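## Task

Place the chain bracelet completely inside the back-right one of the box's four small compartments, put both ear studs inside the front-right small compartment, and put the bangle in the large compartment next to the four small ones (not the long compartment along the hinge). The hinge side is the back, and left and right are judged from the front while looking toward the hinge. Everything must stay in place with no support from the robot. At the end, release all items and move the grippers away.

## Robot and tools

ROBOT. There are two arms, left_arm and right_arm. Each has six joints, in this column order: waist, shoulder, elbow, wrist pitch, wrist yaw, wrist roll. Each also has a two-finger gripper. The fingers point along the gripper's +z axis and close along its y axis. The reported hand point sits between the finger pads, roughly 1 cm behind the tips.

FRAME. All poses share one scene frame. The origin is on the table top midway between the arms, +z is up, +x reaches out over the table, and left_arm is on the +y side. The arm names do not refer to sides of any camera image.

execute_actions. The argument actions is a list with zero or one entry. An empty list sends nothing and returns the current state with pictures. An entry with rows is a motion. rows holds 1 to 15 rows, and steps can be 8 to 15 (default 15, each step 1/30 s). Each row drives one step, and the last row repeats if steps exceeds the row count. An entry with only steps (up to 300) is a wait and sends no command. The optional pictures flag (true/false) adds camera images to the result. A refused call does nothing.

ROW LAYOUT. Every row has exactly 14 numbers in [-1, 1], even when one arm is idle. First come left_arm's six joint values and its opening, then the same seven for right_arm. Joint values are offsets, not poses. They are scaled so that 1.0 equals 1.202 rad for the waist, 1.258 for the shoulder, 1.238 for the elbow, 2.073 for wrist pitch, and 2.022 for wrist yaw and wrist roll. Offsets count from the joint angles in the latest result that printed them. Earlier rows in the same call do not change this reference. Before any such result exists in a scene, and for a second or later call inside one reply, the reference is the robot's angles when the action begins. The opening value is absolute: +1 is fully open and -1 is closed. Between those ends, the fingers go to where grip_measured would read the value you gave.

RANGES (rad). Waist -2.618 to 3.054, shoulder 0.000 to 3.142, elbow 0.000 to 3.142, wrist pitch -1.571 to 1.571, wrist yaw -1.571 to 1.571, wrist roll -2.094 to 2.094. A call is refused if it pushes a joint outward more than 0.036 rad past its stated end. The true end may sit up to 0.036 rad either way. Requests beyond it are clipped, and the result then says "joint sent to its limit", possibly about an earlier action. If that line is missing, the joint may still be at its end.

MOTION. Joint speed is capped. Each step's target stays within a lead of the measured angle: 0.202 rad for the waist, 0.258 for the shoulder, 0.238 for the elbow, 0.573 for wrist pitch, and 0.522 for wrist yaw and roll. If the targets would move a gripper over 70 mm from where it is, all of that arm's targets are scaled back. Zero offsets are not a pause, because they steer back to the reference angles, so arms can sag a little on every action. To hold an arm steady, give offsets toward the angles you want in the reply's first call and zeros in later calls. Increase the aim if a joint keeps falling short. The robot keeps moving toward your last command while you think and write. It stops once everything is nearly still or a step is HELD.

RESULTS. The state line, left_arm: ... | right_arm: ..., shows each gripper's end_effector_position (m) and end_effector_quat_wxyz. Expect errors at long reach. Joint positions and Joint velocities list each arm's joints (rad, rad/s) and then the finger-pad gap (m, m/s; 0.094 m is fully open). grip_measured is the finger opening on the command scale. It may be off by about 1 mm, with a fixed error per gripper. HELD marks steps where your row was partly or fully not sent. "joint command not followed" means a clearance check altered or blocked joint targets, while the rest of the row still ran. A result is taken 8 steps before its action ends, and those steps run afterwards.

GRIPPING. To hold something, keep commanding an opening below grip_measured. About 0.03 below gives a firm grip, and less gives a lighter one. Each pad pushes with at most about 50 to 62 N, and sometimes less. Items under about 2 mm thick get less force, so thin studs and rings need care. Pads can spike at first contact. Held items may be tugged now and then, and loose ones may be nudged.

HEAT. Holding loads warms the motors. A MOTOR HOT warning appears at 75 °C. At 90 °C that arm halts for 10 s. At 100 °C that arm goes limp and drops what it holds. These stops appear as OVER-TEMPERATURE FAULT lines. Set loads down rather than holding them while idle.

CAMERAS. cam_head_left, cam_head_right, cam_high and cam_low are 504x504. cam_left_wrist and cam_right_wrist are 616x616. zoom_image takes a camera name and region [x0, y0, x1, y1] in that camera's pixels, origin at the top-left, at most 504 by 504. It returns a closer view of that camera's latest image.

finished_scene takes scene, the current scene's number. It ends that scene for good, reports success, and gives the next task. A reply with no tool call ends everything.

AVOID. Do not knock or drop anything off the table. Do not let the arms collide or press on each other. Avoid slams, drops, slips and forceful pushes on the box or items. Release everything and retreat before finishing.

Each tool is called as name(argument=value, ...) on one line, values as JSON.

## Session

execute_actions(actions=[])

Scene clock: 0.00 s of 5600.00 s.
left_arm: end_effector_position=(+0.2848, +0.5137, +0.1159) grip_measured=+1.000 end_effector_quat_wxyz=(+0.009, +0.269, +0.962, -0.051) | right_arm: end_effector_position=(+0.1521, -0.0317, +0.3019) grip_measured=+1.000 end_effector_quat_wxyz=(+0.386, -0.358, +0.581, +0.620)
Joint positions: left_arm=[ 0.308  1.939  1.693 -1.382  0.085  1.051  0.094] | right_arm=[ 0.518  1.014  0.527  0.614 -1.002  0.567  0.094]
Joint velocities: left_arm=[-0.002 -0.012  0.017  0.037  0.051 -0.007  0.   ] | right_arm=[-0.002 -0.002  0.032 -0.037 -0.022 -0.022  0.   ]
Motor temperatures (°C, as the motors report them): left_arm=[28 26 26 26 26 25] | right_arm=[28 28 28 26 26 25]

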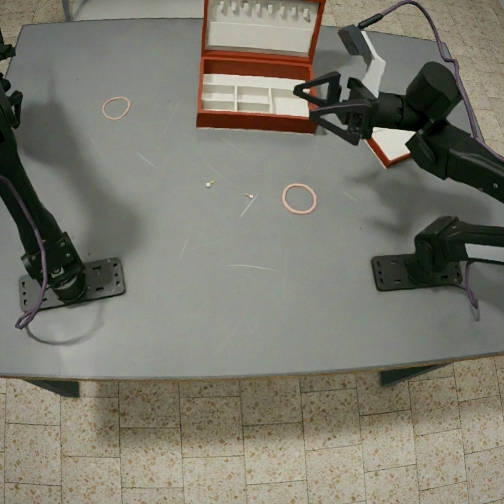

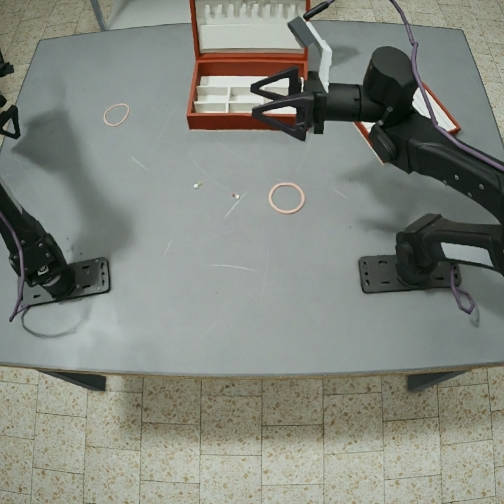

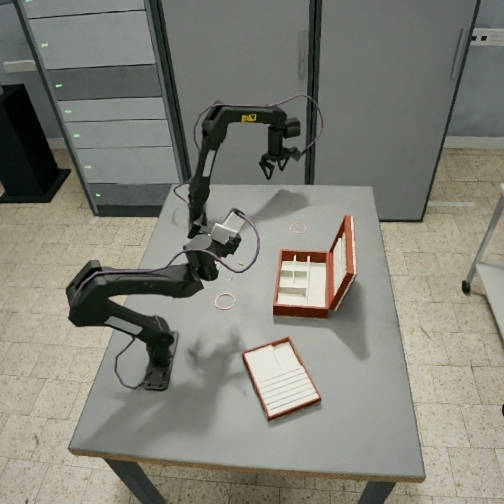

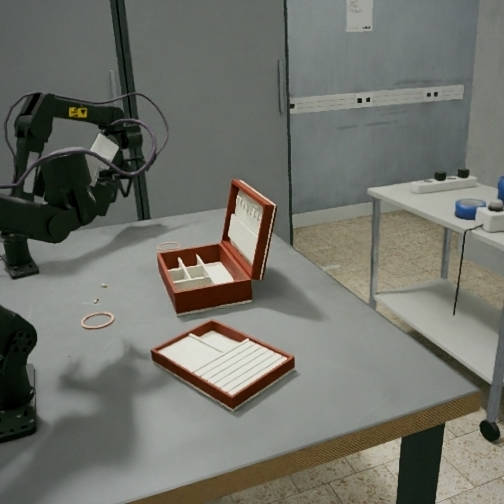

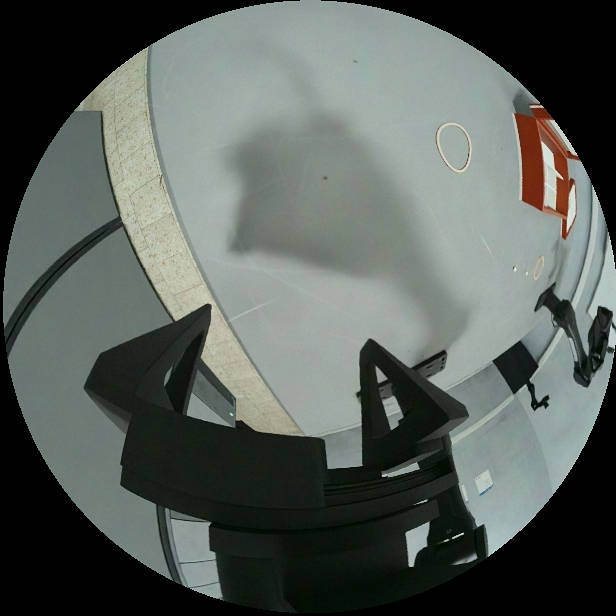

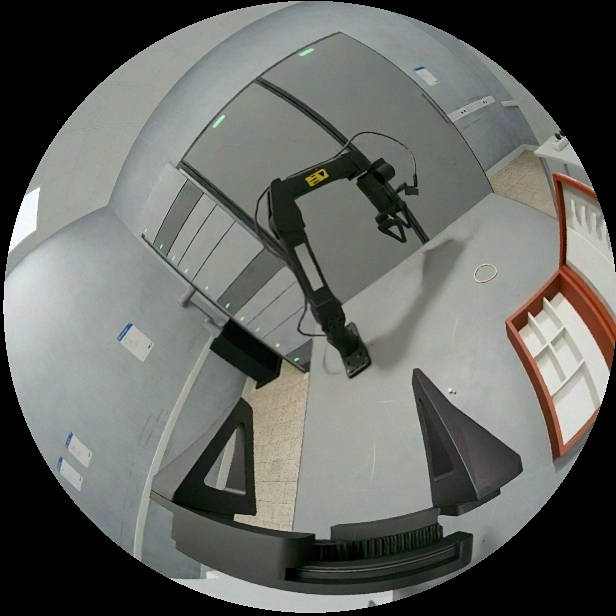

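zoom_image(camera="cam_head_left", region=[80,40,340,230])

zoom_image(camera="cam_head_left", region=[190,165,270,215])

Region (80, 40, 340, 230) of cam_head_left's 504x504 image, scaled by 1.938, with more detail than that image has; it fills the top 368 rows of this view, and the rest is white.

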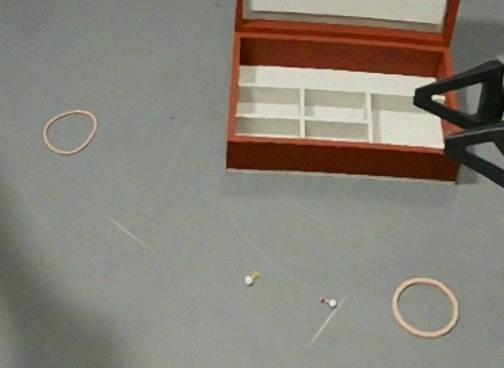

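Region (190, 165, 270, 215) of cam_head_left's 504x504 image, scaled by 6.300, with more detail than that image has; it fills the top 315 rows of this view, and the rest is white.

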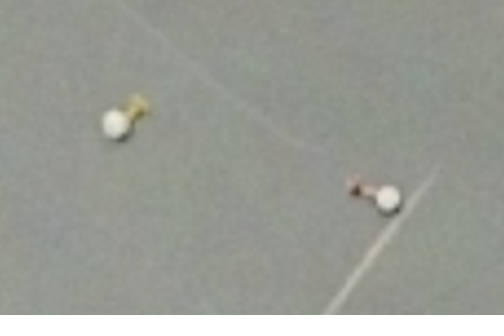

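execute_actions(actions=[{"rows":[[-0.487,0.1,0.093,0.092,-0.042,-0.563,-0.3,0.26,0.1,0.309,-0.754,0.485,0.148,-0.3]],"steps":15}])

execute_actions(actions=[{"steps":25}])

Scene clock: 1.73 s of 5600.00 s.
left_arm: end_effector_position=(+0.3697, +0.4411, +0.0976) grip_measured=-0.295 end_effector_quat_wxyz=(+0.033, +0.140, +0.990, +0.004) | right_arm: end_effector_position=(+0.1838, +0.0248, +0.2780) grip_measured=-0.294 end_effector_quat_wxyz=(+0.269, -0.138, +0.797, +0.523)
Joint positions: left_arm=[ 0.018  2.049  1.78  -1.236  0.016  0.493  0.033] | right_arm=[ 0.832  1.146  0.893 -0.084 -0.373  0.798  0.033]
Joint velocities: left_arm=[-1.653  0.252 -0.012  0.418 -0.051 -2.381 -0.007] | right_arm=[ 0.022 -0.061  0.291 -2.117  1.663  0.344 -0.005]
Motor temperatures (°C, as the motors report them): left_arm=[28 26 26 26 26 25] | right_arm=[28 28 28 27 26 25]
Steps of this call (steps 1 to 45: nothing new was sent; steps 46 to 52: the first 7 steps of this action). Readings (joint positions):
46: left_arm=[0.293 1.950 1.706 -1.381 0.069 0.986] | right_arm=[0.556 1.025 0.565 0.523 -0.922 0.613]
47: left_arm=[0.267 1.969 1.730 -1.363 0.051 0.909] | right_arm=[0.625 1.063 0.639 0.405 -0.817 0.666]
49: left_arm=[0.182 2.009 1.766 -1.302 0.030 0.748] | right_arm=[0.760 1.134 0.794 0.183 -0.613 0.741]
52: the state above

Scene clock: 2.57 s of 5600.00 s.
left_arm: end_effector_position=(+0.3893, +0.3232, +0.0937) grip_measured=-0.298 end_effector_quat_wxyz=(+0.050, -0.000, +0.999, -0.008) | right_arm: end_effector_position=(+0.1453, -0.1114, +0.1277) grip_measured=-0.297 end_effector_quat_wxyz=(+0.110, -0.009, +0.981, +0.160)
Joint positions: left_arm=[-0.272  2.065  1.784 -1.19   0.009 -0.078  0.033] | right_arm=[ 0.832  1.145  0.899 -0.936 -0.04   0.864  0.033]
Joint velocities: left_arm=[ 0.002 -0.002 -0.002  0.051  0.007 -0.007  0.001] | right_arm=[-0.002 -0.012  0.007 -0.081 -0.037  0.022 -0.   ]
Motor temperatures (°C, as the motors report them): left_arm=[28 27 26 26 26 25] | right_arm=[28 28 28 27 26 25]
Kept back: nothing.
Steps of this call (steps 1 to 8: the last 8 steps of your previous action; steps 9 to 25: the robot went on to your last target). Readings (joint positions):
1: left_arm=[-0.042 2.057 1.780 -1.222 0.013 0.408] | right_arm=[0.832 1.145 0.898 -0.157 -0.321 0.809]
2: left_arm=[-0.103 2.062 1.780 -1.212 0.012 0.327] | right_arm=[0.832 1.145 0.899 -0.231 -0.276 0.817]
4: left_arm=[-0.223 2.065 1.780 -1.197 0.011 0.183] | right_arm=[0.832 1.145 0.899 -0.399 -0.207 0.832]
8: left_arm=[-0.339 2.065 1.783 -1.190 0.020 0.029] | right_arm=[0.832 1.145 0.899 -0.709 -0.111 0.853]
25: the state above

execute_actions(actions=[{"rows":[[0,0.03,0.03,0,0,0,-0.5,-0.02,0.08,0.015,-0.007,0,0,-0.5],[0,0.06,0.03,0,0,0,-0.5,-0.02,0.16,0.015,-0.007,0,0,-0.5],[0,0.095,0.03,0,0,0,-0.5,-0.02,0.24,0.015,-0.007,0,0,-0.5],[0,0.095,0.03,0,0,0,-0.5,-0.02,0.305,0.015,-0.007,0,0,-0.5]],"steps":15}])

execute_actions(actions=[{"steps":18}], pictures=true)

Scene clock: 3.17 s of 5600.00 s.
left_arm: end_effector_position=(+0.3941, +0.3228, +0.0606) grip_measured=-0.498 end_effector_quat_wxyz=(+0.016, -0.001, +1.000, -0.006) | right_arm: end_effector_position=(+0.1448, -0.1182, +0.0423) grip_measured=-0.497 end_effector_quat_wxyz=(-0.006, +0.002, +1.000, +0.024)
Joint positions: left_arm=[-0.272  2.165  1.812 -1.185  0.009 -0.08   0.024] | right_arm=[ 0.816  1.532  0.918 -0.928 -0.04   0.864  0.024]
Joint velocities: left_arm=[-0.007  0.447 -0.017 -0.051  0.037 -0.095 -0.001] | right_arm=[-0.002  1.048 -0.178  0.051 -0.051 -0.022  0.   ]
Motor temperatures (°C, as the motors report them): left_arm=[28 27 26 26 26 25] | right_arm=[28 28 28 27 26 25]
Steps of this call (steps 1 to 11: the robot went on to your last target; steps 12 to 18: the first 7 steps of this action). Readings (joint positions):
12: left_arm=[-0.272 2.068 1.787 -1.192 0.009 -0.080] | right_arm=[0.830 1.156 0.901 -0.941 -0.040 0.864]
13: left_arm=[-0.272 2.076 1.795 -1.193 0.009 -0.080] | right_arm=[0.825 1.190 0.907 -0.944 -0.040 0.864]
15: left_arm=[-0.272 2.110 1.811 -1.189 0.009 -0.080] | right_arm=[0.817 1.332 0.923 -0.940 -0.040 0.864]
18: the state above

Scene clock: 3.77 s of 5600.00 s.
left_arm: end_effector_position=(+0.3926, +0.3229, +0.0507) grip_measured=-0.498 end_effector_quat_wxyz=(+0.004, -0.002, +1.000, -0.005) | right_arm: end_effector_position=(+0.1394, -0.1243, +0.0360) grip_measured=-0.497 end_effector_quat_wxyz=(-0.019, +0.003, +1.000, +0.009)
Joint positions: left_arm=[-0.272  2.19   1.812 -1.185  0.009 -0.08   0.024] | right_arm=[ 0.816  1.548  0.908 -0.941 -0.041  0.864  0.024]
Joint velocities: left_arm=[-0.012 -0.002 -0.007 -0.022 -0.051 -0.051  0.   ] | right_arm=[-0.002 -0.007 -0.007  0.007 -0.022 -0.007 -0.   ]
Motor temperatures (°C, as the motors report them): left_arm=[28 27 26 26 26 25] | right_arm=[28 28 28 27 26 25]
Kept back: nothing.
Steps of this call (steps 1 to 8: the last 8 steps of your previous action; steps 9 to 18: the robot went on to your last target). Readings (joint positions):
1: left_arm=[-0.272 2.178 1.812 -1.185 0.009 -0.080] | right_arm=[0.816 1.556 0.912 -0.930 -0.041 0.864]
2: left_arm=[-0.272 2.186 1.812 -1.185 0.009 -0.080] | right_arm=[0.816 1.562 0.908 -0.935 -0.041 0.864]
4: left_arm=[-0.272 2.190 1.812 -1.185 0.009 -0.080] | right_arm=[0.816 1.556 0.908 -0.941 -0.041 0.864]
8: left_arm=[-0.272 2.190 1.812 -1.185 0.009 -0.080] | right_arm=[0.816 1.548 0.908 -0.941 -0.041 0.864]
18: the state above

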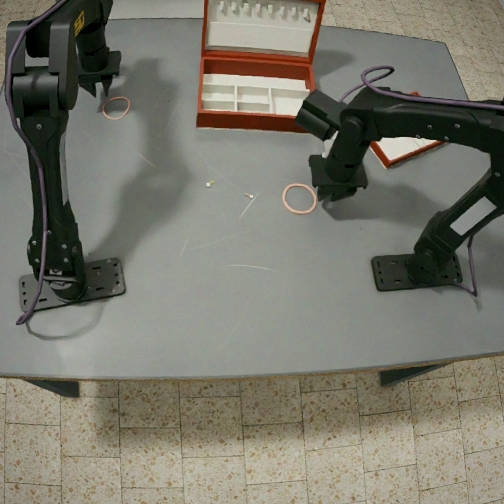

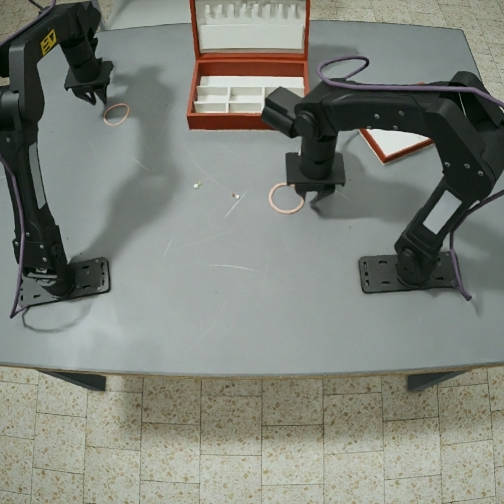

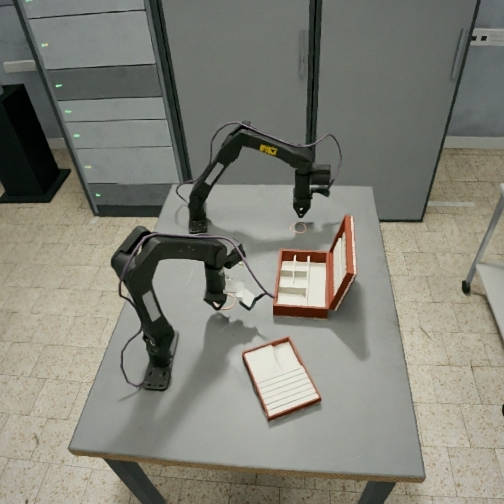

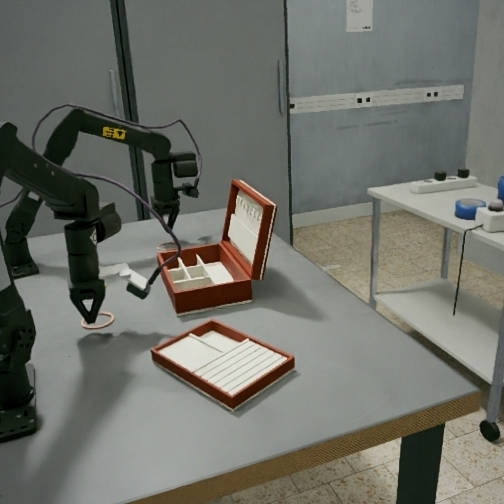

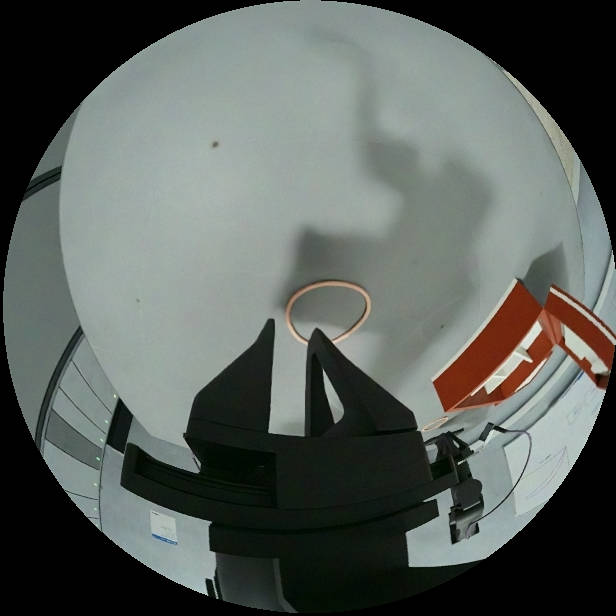

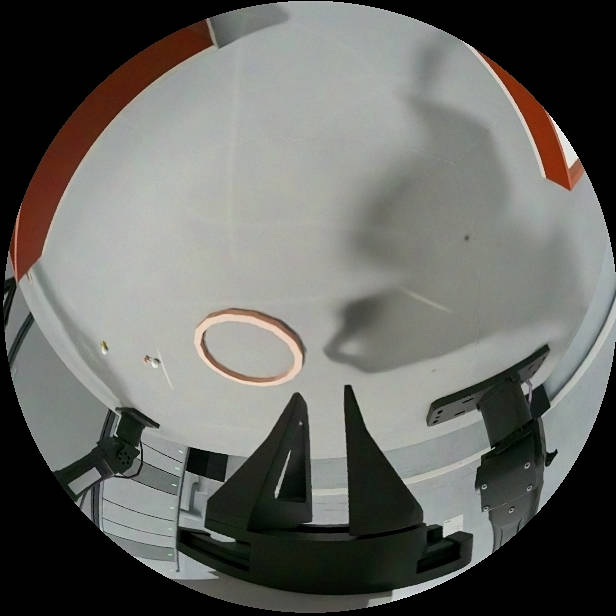

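execute_actions(actions=[{"rows":[[0.016,-0.01,-0.03,0.015,0,0,-0.5,0.03,0,0,0.02,0,0.015,-0.5],[0.016,-0.025,-0.06,0.03,0,0,-0.5,0.03,0.01,-0.01,0.045,0,0.015,-0.5],[0.016,-0.025,-0.09,0.045,0,0,-0.5,0.03,0.02,-0.02,0.045,0,0.015,-0.5],[0.016,-0.025,-0.11,0.06,0,0,-0.5,0.03,0.03,-0.028,0.045,0,0.015,-0.5],[0.016,-0.025,-0.125,0.06,0,0,-0.5,0.03,0.04,-0.028,0.045,0,0.015,-0.5]],"steps":15}])

execute_actions(actions=[{"steps":18}], pictures=true)

Scene clock: 4.73 s of 5600.00 s.
left_arm: end_effector_position=(+0.3773, +0.3294, +0.0282) grip_measured=-0.498 end_effector_quat_wxyz=(-0.008, -0.008, +1.000, -0.004) | right_arm: end_effector_position=(+0.1396, -0.1124, +0.0256) grip_measured=-0.497 end_effector_quat_wxyz=(-0.012, -0.003, +1.000, +0.018)
Joint positions: left_arm=[-0.259  2.167  1.685 -1.103  0.009 -0.08   0.024] | right_arm=[ 0.846  1.581  0.895 -0.873 -0.041  0.883  0.024]
Joint velocities: left_arm=[ 0.037 -0.012 -0.437  0.11   0.022 -0.022  0.   ] | right_arm=[-0.007  0.252 -0.115  0.139  0.007  0.037 -0.   ]
Motor temperatures (°C, as the motors report them): left_arm=[28 27 27 26 26 25] | right_arm=[28 29 29 27 26 25]
Steps of this call (steps 1 to 15: the robot went on to your last target; steps 16 to 22: nothing new was sent; steps 23 to 29: the first 7 steps of this action). Readings (joint positions):
23: left_arm=[-0.271 2.190 1.809 -1.180 0.009 -0.080] | right_arm=[0.820 1.548 0.908 -0.938 -0.040 0.868]
24: left_arm=[-0.270 2.185 1.796 -1.166 0.009 -0.080] | right_arm=[0.828 1.548 0.908 -0.928 -0.040 0.873]
26: left_arm=[-0.265 2.171 1.746 -1.130 0.009 -0.080] | right_arm=[0.842 1.554 0.905 -0.899 -0.041 0.878]
29: the state above

Scene clock: 5.33 s of 5600.00 s.
left_arm: end_effector_position=(+0.3805, +0.3297, +0.0240) grip_measured=-0.498 end_effector_quat_wxyz=(+0.001, -0.009, +1.000, -0.005) | right_arm: end_effector_position=(+0.1390, -0.1131, +0.0203) grip_measured=-0.497 end_effector_quat_wxyz=(-0.015, -0.000, +1.000, +0.015)
Joint positions: left_arm=[-0.258  2.167  1.667 -1.069  0.009 -0.08   0.024] | right_arm=[ 0.846  1.594  0.885 -0.857 -0.041  0.888  0.024]
Joint velocities: left_arm=[-0.007 -0.002 -0.012 -0.051 -0.066 -0.051 -0.   ] | right_arm=[ 0.012 -0.002 -0.012 -0.066 -0.037  0.022  0.   ]
Motor temperatures (°C, as the motors report them): left_arm=[28 27 27 26 26 25] | right_arm=[28 29 29 27 26 25]
Kept back: nothing.
Steps of this call (steps 1 to 8: the last 8 steps of your previous action; steps 9 to 18: the robot went on to your last target). Readings (joint positions):
1: left_arm=[-0.258 2.167 1.673 -1.100 0.009 -0.080] | right_arm=[0.846 1.588 0.891 -0.870 -0.041 0.884]
2: left_arm=[-0.258 2.167 1.668 -1.099 0.009 -0.080] | right_arm=[0.846 1.592 0.888 -0.868 -0.041 0.885]
4: left_arm=[-0.258 2.167 1.667 -1.091 0.009 -0.080] | right_arm=[0.846 1.594 0.885 -0.866 -0.041 0.886]
8: left_arm=[-0.258 2.167 1.667 -1.077 0.009 -0.080] | right_arm=[0.846 1.594 0.885 -0.861 -0.041 0.887]
18: the state above

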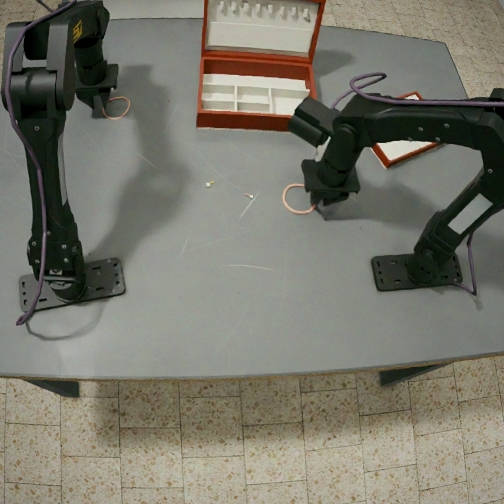

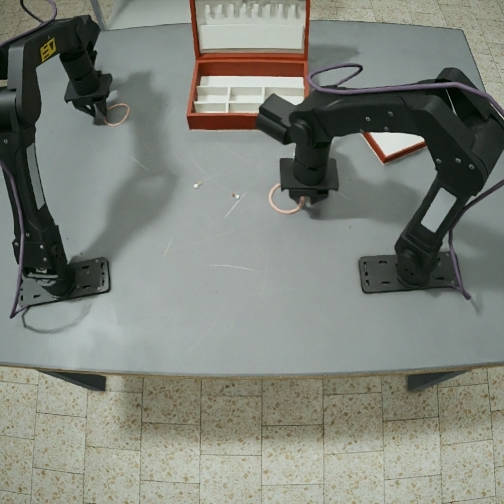

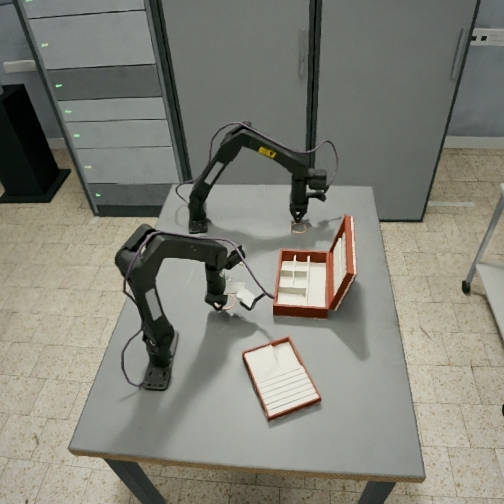

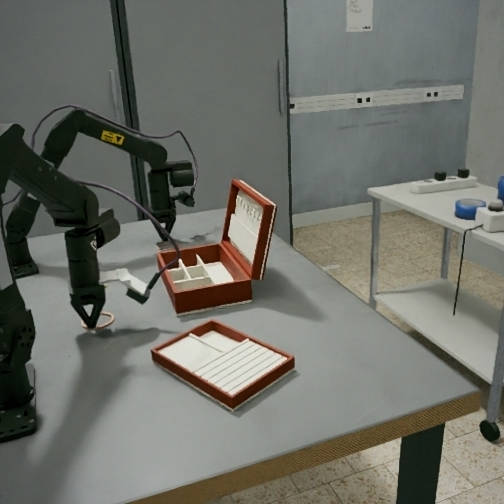

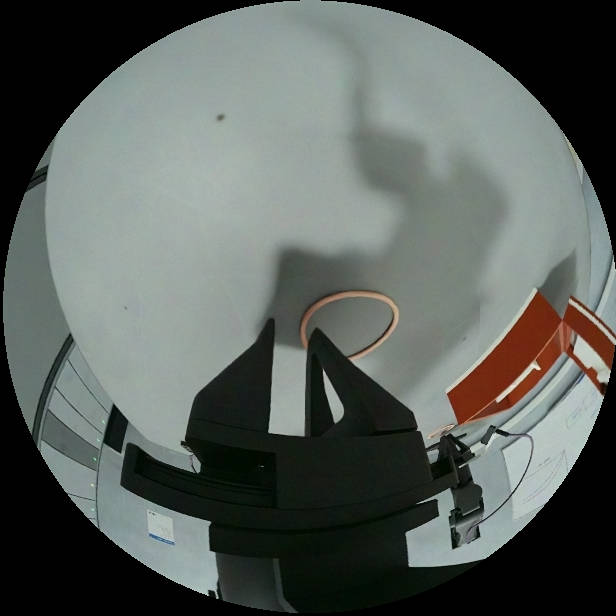

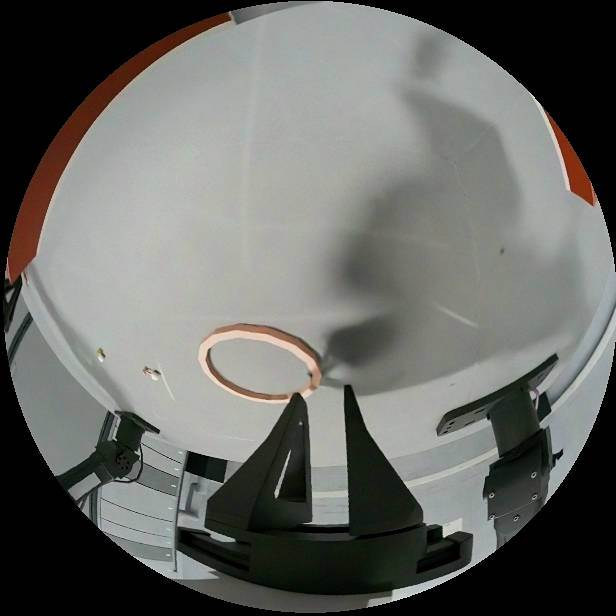

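execute_actions(actions=[{"rows":[[-0.018,0,0,0,0,0,-0.5,0,0,0.008,0.022,0,0,-0.5],[-0.018,0,0,0,0,0,-0.5,0,0,0.008,0.022,0,0,-0.5],[-0.018,0.01,0,0,0,0,-0.5,0,0,0.008,0.022,0,0,-0.5],[-0.018,0.015,0,0,0,0,-0.5,0,0.01,0.008,0.022,0,0,-0.5],[-0.018,0.02,0,0,0,0,-0.5,0,0.02,0.008,0.022,0,0,-0.5],[-0.018,0.025,0,0,0,0,-0.5,0,0.03,0.008,0.022,0,0,-0.5],[-0.018,0.03,0,0,0,0,-0.5,0,0.04,0.008,0.022,0,0,-0.5]],"steps":15}])

execute_actions(actions=[{"steps":15}], pictures=true)

Scene clock: 6.47 s of 5600.00 s.
left_arm: end_effector_position=(+0.3798, +0.3233, +0.0225) grip_measured=-0.498 end_effector_quat_wxyz=(-0.000, -0.001, +1.000, -0.005) | right_arm: end_effector_position=(+0.1428, -0.1084, +0.0169) grip_measured=-0.497 end_effector_quat_wxyz=(-0.010, -0.001, +1.000, +0.021)
Joint positions: left_arm=[-0.273  2.171  1.667 -1.068  0.009 -0.08   0.024] | right_arm=[ 0.846  1.609  0.885 -0.827 -0.041  0.888  0.024]
Joint velocities: left_arm=[-0.042  0.09   0.012 -0.007  0.051 -0.051  0.   ] | right_arm=[-0.002  0.276  0.007  0.066 -0.066 -0.007 -0.   ]
Motor temperatures (°C, as the motors report them): left_arm=[28 28 27 26 26 25] | right_arm=[28 29 29 27 26 25]
Steps of this call (steps 1 to 15: the robot went on to your last target; steps 16 to 27: nothing new was sent; steps 28 to 34: the first 7 steps of this action). Readings (joint positions):
28: left_arm=[-0.259 2.167 1.667 -1.068 0.009 -0.080] | right_arm=[0.846 1.594 0.885 -0.853 -0.041 0.888]
29: left_arm=[-0.260 2.167 1.667 -1.068 0.009 -0.080] | right_arm=[0.846 1.594 0.885 -0.848 -0.041 0.888]
31: left_arm=[-0.267 2.167 1.667 -1.068 0.009 -0.080] | right_arm=[0.846 1.594 0.885 -0.836 -0.041 0.888]
34: the state above

Scene clock: 6.97 s of 5600.00 s.
left_arm: end_effector_position=(+0.3777, +0.3228, +0.0144) grip_measured=-0.498 end_effector_quat_wxyz=(-0.011, -0.000, +1.000, -0.004) | right_arm: end_effector_position=(+0.1418, -0.1096, +0.0097) grip_measured=-0.497 end_effector_quat_wxyz=(-0.017, -0.000, +1.000, +0.012)
Joint positions: left_arm=[-0.275  2.191  1.667 -1.068  0.009 -0.08   0.024] | right_arm=[ 0.846  1.639  0.885 -0.82  -0.041  0.888  0.024]
Joint velocities: left_arm=[-0.007 -0.012 -0.002 -0.007 -0.007  0.022 -0.001] | right_arm=[ 0.007 -0.007  0.007  0.022  0.022 -0.022 -0.002]
Motor temperatures (°C, as the motors report them): left_arm=[28 28 27 26 26 25] | right_arm=[28 29 29 27 26 25]
Kept back: nothing.
Steps of this call (steps 1 to 8: the last 8 steps of your previous action; steps 9 to 15: the robot went on to your last target). Readings (joint positions):
1: left_arm=[-0.275 2.174 1.667 -1.068 0.009 -0.080] | right_arm=[0.846 1.619 0.885 -0.825 -0.041 0.888]
2: left_arm=[-0.275 2.179 1.667 -1.068 0.009 -0.080] | right_arm=[0.846 1.628 0.885 -0.824 -0.041 0.888]
4: left_arm=[-0.275 2.187 1.667 -1.068 0.009 -0.080] | right_arm=[0.846 1.638 0.885 -0.823 -0.041 0.888]
8: left_arm=[-0.275 2.191 1.667 -1.068 0.009 -0.080] | right_arm=[0.846 1.639 0.885 -0.822 -0.041 0.888]
15: the state above

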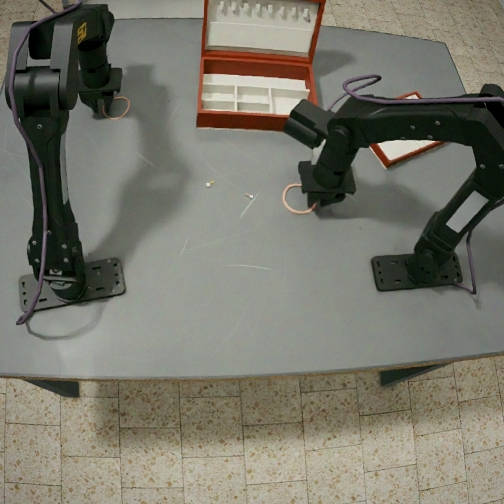

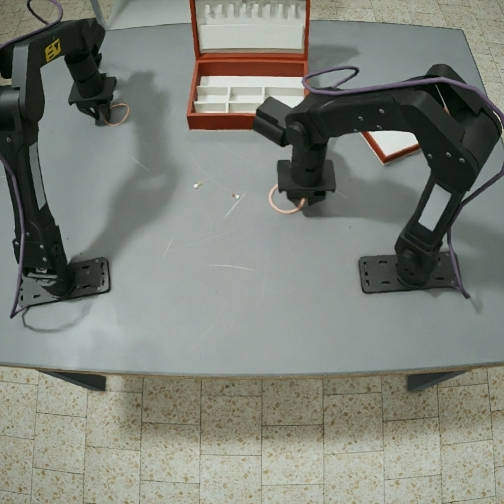

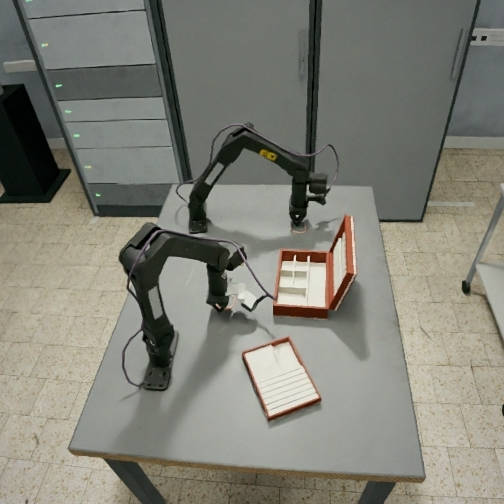

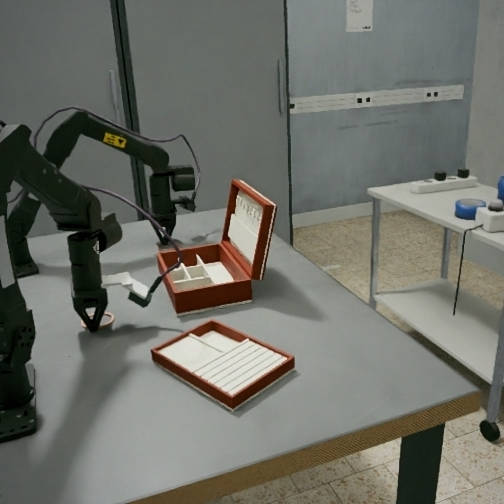

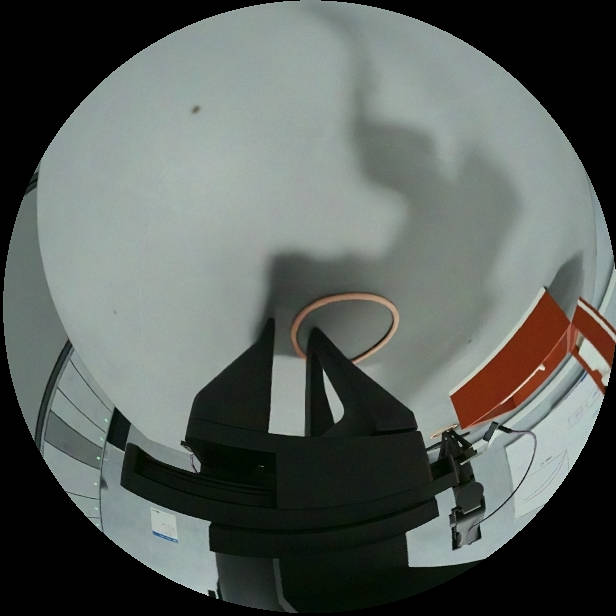

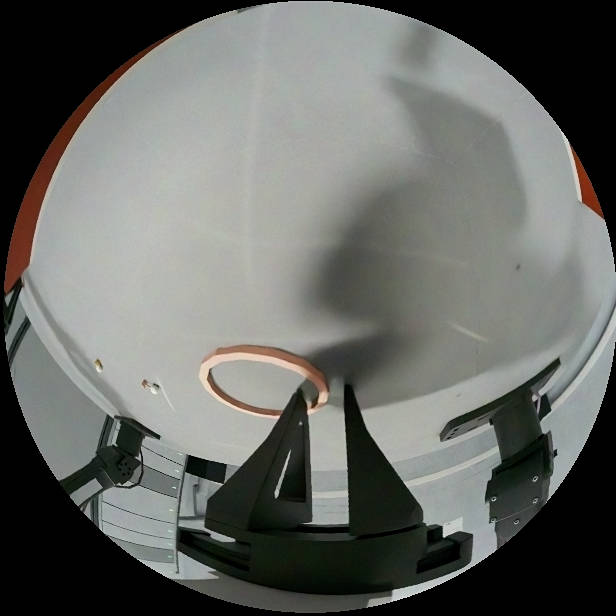

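Close both (left a touch lower).

execute_actions(actions=[{"rows":[[0,0.016,0,0,0,0,-0.5,0,0,0.008,0,0,0,-0.55],[0,0.016,0,0,0,0,-0.5,0,0,0.008,0,0,0,-0.6],[0,0.016,0,0,0,0,-0.55,0,0,0.008,0,0,0,-0.65],[0,0.016,0,0,0,0,-0.6,0,0,0.008,0,0,0,-0.7],[0,0.016,0,0,0,0,-0.65,0,0,0.008,0,0,0,-0.74],[0,0.016,0,0,0,0,-0.7,0,0,0.008,0,0,0,-0.78],[0,0.016,0,0,0,0,-0.75,0,0,0.008,0,0,0,-0.82],[0,0.016,0,0,0,0,-0.8,0,0,0.008,0,0,0,-0.85],[0,0.016,0,0,0,0,-0.85,0,0,0.008,0,0,0,-0.88],[0,0.016,0,0,0,0,-0.9,0,0,0.008,0,0,0,-0.9],[0,0.016,0,0,0,0,-0.94,0,0,0.008,0,0,0,-0.92],[0,0.016,0,0,0,0,-0.96,0,0,0.008,0,0,0,-0.94]],"steps":15}])

execute_actions(actions=[{"steps":14}])

Scene clock: 7.83 s of 5600.00 s.
left_arm: end_effector_position=(+0.3777, +0.3228, +0.0144) grip_measured=-0.727 end_effector_quat_wxyz=(-0.011, -0.000, +1.000, -0.004) | right_arm: end_effector_position=(+0.1418, -0.1096, +0.0097) grip_measured=-0.800 end_effector_quat_wxyz=(-0.017, -0.000, +1.000, +0.012)
Joint positions: left_arm=[-0.275  2.191  1.667 -1.068  0.009 -0.08   0.013] | right_arm=[ 0.846  1.639  0.885 -0.82  -0.042  0.888  0.009]
Joint velocities: left_arm=[ 0.007 -0.017 -0.002 -0.037 -0.081  0.007 -0.043] | right_arm=[ 0.002  0.012 -0.007  0.066 -0.007  0.007 -0.033]
Motor temperatures (°C, as the motors report them): left_arm=[28 28 27 26 26 25] | right_arm=[28 29 29 27 26 25]
Steps of this call (steps 1 to 15: the robot went on to your last target; steps 16 to 19: nothing new was sent; steps 20 to 26: the first 7 steps of this action). Readings (joint positions):
20: left_arm=[-0.275 2.191 1.667 -1.068 0.009 -0.080] | right_arm=[0.846 1.639 0.885 -0.820 -0.041 0.888]
21: left_arm=[-0.275 2.191 1.667 -1.068 0.009 -0.080] | right_arm=[0.846 1.639 0.885 -0.820 -0.041 0.888]
23: left_arm=[-0.275 2.191 1.667 -1.068 0.009 -0.080] | right_arm=[0.846 1.639 0.885 -0.820 -0.041 0.888]
26: the state above

Scene clock: 8.30 s of 5600.00 s.
left_arm: end_effector_position=(+0.3777, +0.3228, +0.0144) grip_measured=-0.952 end_effector_quat_wxyz=(-0.011, -0.000, +1.000, -0.004) | right_arm: end_effector_position=(+0.1418, -0.1096, +0.0097) grip_measured=-0.933 end_effector_quat_wxyz=(-0.017, -0.000, +1.000, +0.012)
Joint positions: left_arm=[-0.275  2.191  1.667 -1.068  0.009 -0.08   0.002] | right_arm=[ 0.846  1.639  0.885 -0.82  -0.042  0.888  0.003]
Joint velocities: left_arm=[-0.002 -0.017  0.027 -0.037  0.007 -0.037 -0.   ] | right_arm=[-0.017 -0.002 -0.002 -0.037 -0.022  0.022  0.001]
Motor temperatures (°C, as the motors report them): left_arm=[28 28 27 26 26 25] | right_arm=[28 29 29 27 26 25]
Kept back: nothing.
Steps of this call (steps 1 to 8: the last 8 steps of your previous action; steps 9 to 14: the robot went on to your last target). Readings (joint positions):
1: left_arm=[-0.275 2.191 1.667 -1.068 0.009 -0.080] | right_arm=[0.846 1.639 0.885 -0.820 -0.042 0.888]
2: left_arm=[-0.275 2.191 1.667 -1.068 0.009 -0.080] | right_arm=[0.846 1.639 0.885 -0.820 -0.042 0.888]
4: left_arm=[-0.275 2.191 1.667 -1.068 0.009 -0.080] | right_arm=[0.846 1.639 0.885 -0.820 -0.042 0.888]
8: left_arm=[-0.275 2.191 1.667 -1.068 0.009 -0.080] | right_arm=[0.846 1.639 0.885 -0.820 -0.042 0.888]
14: the state above

execute_actions(actions=[{"rows":[[0,0,0,0,0,0,-0.985,0,0,0,0,0,0,-0.965],[0,0,0,0,0,0,-0.985,0,0,0,0,0,0,-0.965],[0,0,0,0,0,0,-0.985,0,0,0,0,0,0,-0.965],[0,0,0,0,0,0,-0.985,0,0,0,0,0,0,-0.965],[0,-0.02,0.01,0,0,0,-0.985,0,-0.02,0,0,0,0,-0.965],[0,-0.03,0.03,-0.01,0,0,-0.985,0,-0.04,0.01,-0.01,0,0,-0.965],[0,-0.03,0.06,-0.03,0,0,-0.985,0,-0.06,0.02,-0.03,0,0,-0.965],[0,-0.03,0.09,-0.05,0,0,-0.985,0,-0.08,0.03,-0.05,0,0,-0.965],[0,-0.03,0.12,-0.07,0,0,-0.985,0,-0.1,0.05,-0.07,0,0,-0.965],[0,-0.03,0.15,-0.09,0,0,-0.985,0,-0.12,0.07,-0.09,0,0,-0.965],[0,-0.03,0.18,-0.11,0,0,-0.985,0,-0.12,0.09,-0.11,0,0,-0.965],[0,-0.03,0.21,-0.13,0,0,-0.985,0,-0.12,0.12,-0.13,0,0,-0.965],[0,-0.03,0.24,-0.15,0,0,-0.985,0,-0.12,0.15,-0.15,0,0,-0.965],[0,-0.03,0.27,-0.17,0,0,-0.985,0,-0.12,0.18,-0.17,0,0,-0.965],[0,-0.03,0.3,-0.19,0,0,-0.985,0,-0.12,0.2,-0.17,0,0,-0.965]],"steps":15}])

execute_actions(actions=[{"steps":25}], pictures=true)

Scene clock: 9.63 s of 5600.00 s.
left_arm: end_effector_position=(+0.3778, +0.3228, +0.0179) grip_measured=-0.972 end_effector_quat_wxyz=(-0.012, -0.000, +1.000, -0.004) | right_arm: end_effector_position=(+0.1415, -0.1099, +0.0127) grip_measured=-0.954 end_effector_quat_wxyz=(-0.016, -0.000, +1.000, +0.014)
Joint positions: left_arm=[-0.275  2.189  1.678 -1.082  0.009 -0.08   0.001] | right_arm=[ 0.846  1.626  0.885 -0.828 -0.042  0.888  0.002]
Joint velocities: left_arm=[ 0.012 -0.007  0.359 -0.505  0.007  0.007  0.   ] | right_arm=[-0.002 -0.344  0.017 -0.256  0.022 -0.037 -0.001]
Motor temperatures (°C, as the motors report them): left_arm=[28 28 27 26 26 25] | right_arm=[28 29 29 27 26 25]
Steps of this call (steps 1 to 15: the robot went on to your last target; steps 16 to 33: nothing new was sent; steps 34 to 40: the first 7 steps of this action). Readings (joint positions):
34: left_arm=[-0.275 2.191 1.667 -1.068 0.009 -0.080] | right_arm=[0.846 1.639 0.885 -0.820 -0.042 0.888]
35: left_arm=[-0.275 2.191 1.667 -1.068 0.009 -0.080] | right_arm=[0.846 1.639 0.885 -0.820 -0.042 0.888]
37: left_arm=[-0.275 2.191 1.667 -1.068 0.009 -0.080] | right_arm=[0.846 1.639 0.885 -0.820 -0.042 0.888]
40: the state above

Scene clock: 10.47 s of 5600.00 s.
left_arm: end_effector_position=(+0.3824, +0.3224, +0.1222) grip_measured=-0.972 end_effector_quat_wxyz=(+0.001, -0.000, +1.000, -0.005) | right_arm: end_effector_position=(+0.1429, -0.1082, +0.0990) grip_measured=-0.954 end_effector_quat_wxyz=(-0.006, -0.001, +1.000, +0.026)
Joint positions: left_arm=[-0.275  2.147  2.029 -1.449  0.009 -0.08   0.001] | right_arm=[ 0.846  1.497  1.119 -1.16  -0.042  0.888  0.002]
Joint velocities: left_arm=[ 0.007  0.002  0.022 -0.007 -0.037  0.066 -0.   ] | right_arm=[-0.002  0.012 -0.007 -0.037  0.022  0.022  0.001]
Motor temperatures (°C, as the motors report them): left_arm=[28 29 27 26 26 25] | right_arm=[28 29 29 27 26 25]
Kept back: nothing.
Steps of this call (steps 1 to 8: the last 8 steps of your previous action; steps 9 to 25: the robot went on to your last target). Readings (joint positions):
1: left_arm=[-0.275 2.189 1.698 -1.102 0.009 -0.080] | right_arm=[0.846 1.610 0.885 -0.841 -0.042 0.888]
2: left_arm=[-0.275 2.189 1.725 -1.126 0.009 -0.080] | right_arm=[0.846 1.588 0.889 -0.864 -0.042 0.888]
4: left_arm=[-0.275 2.188 1.799 -1.178 0.009 -0.080] | right_arm=[0.846 1.541 0.920 -0.927 -0.042 0.888]
8: left_arm=[-0.275 2.177 1.959 -1.298 0.009 -0.080] | right_arm=[0.846 1.507 1.057 -1.057 -0.042 0.888]
25: the state above

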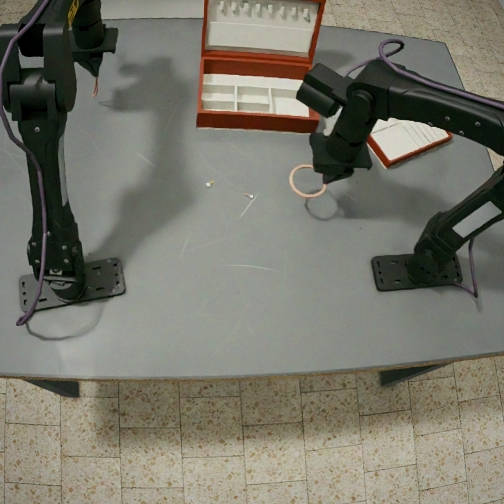

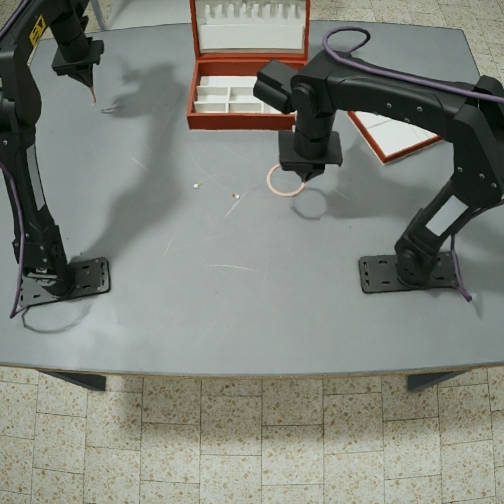

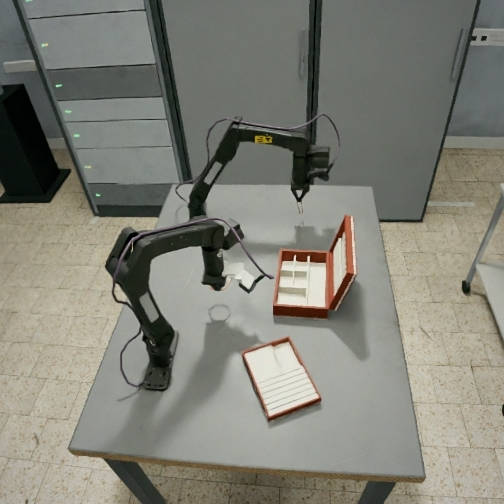

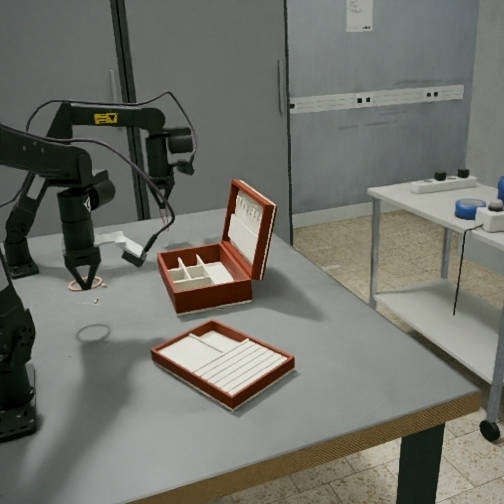

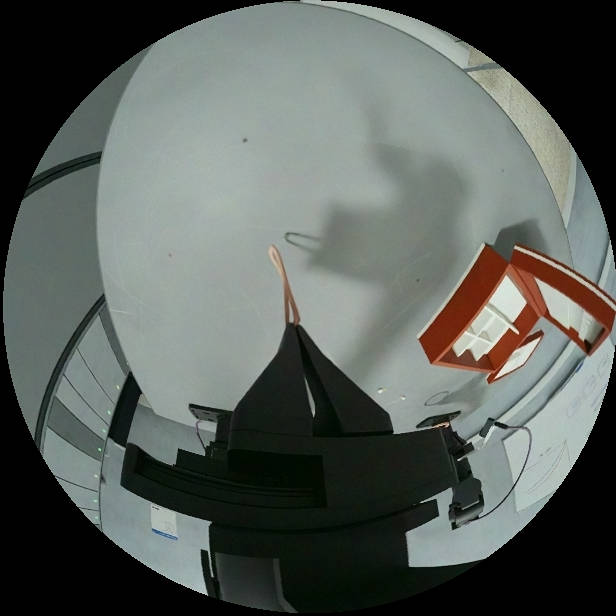

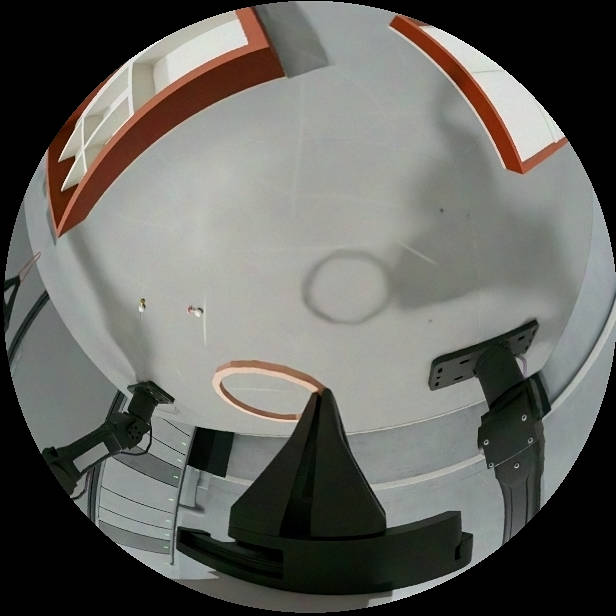

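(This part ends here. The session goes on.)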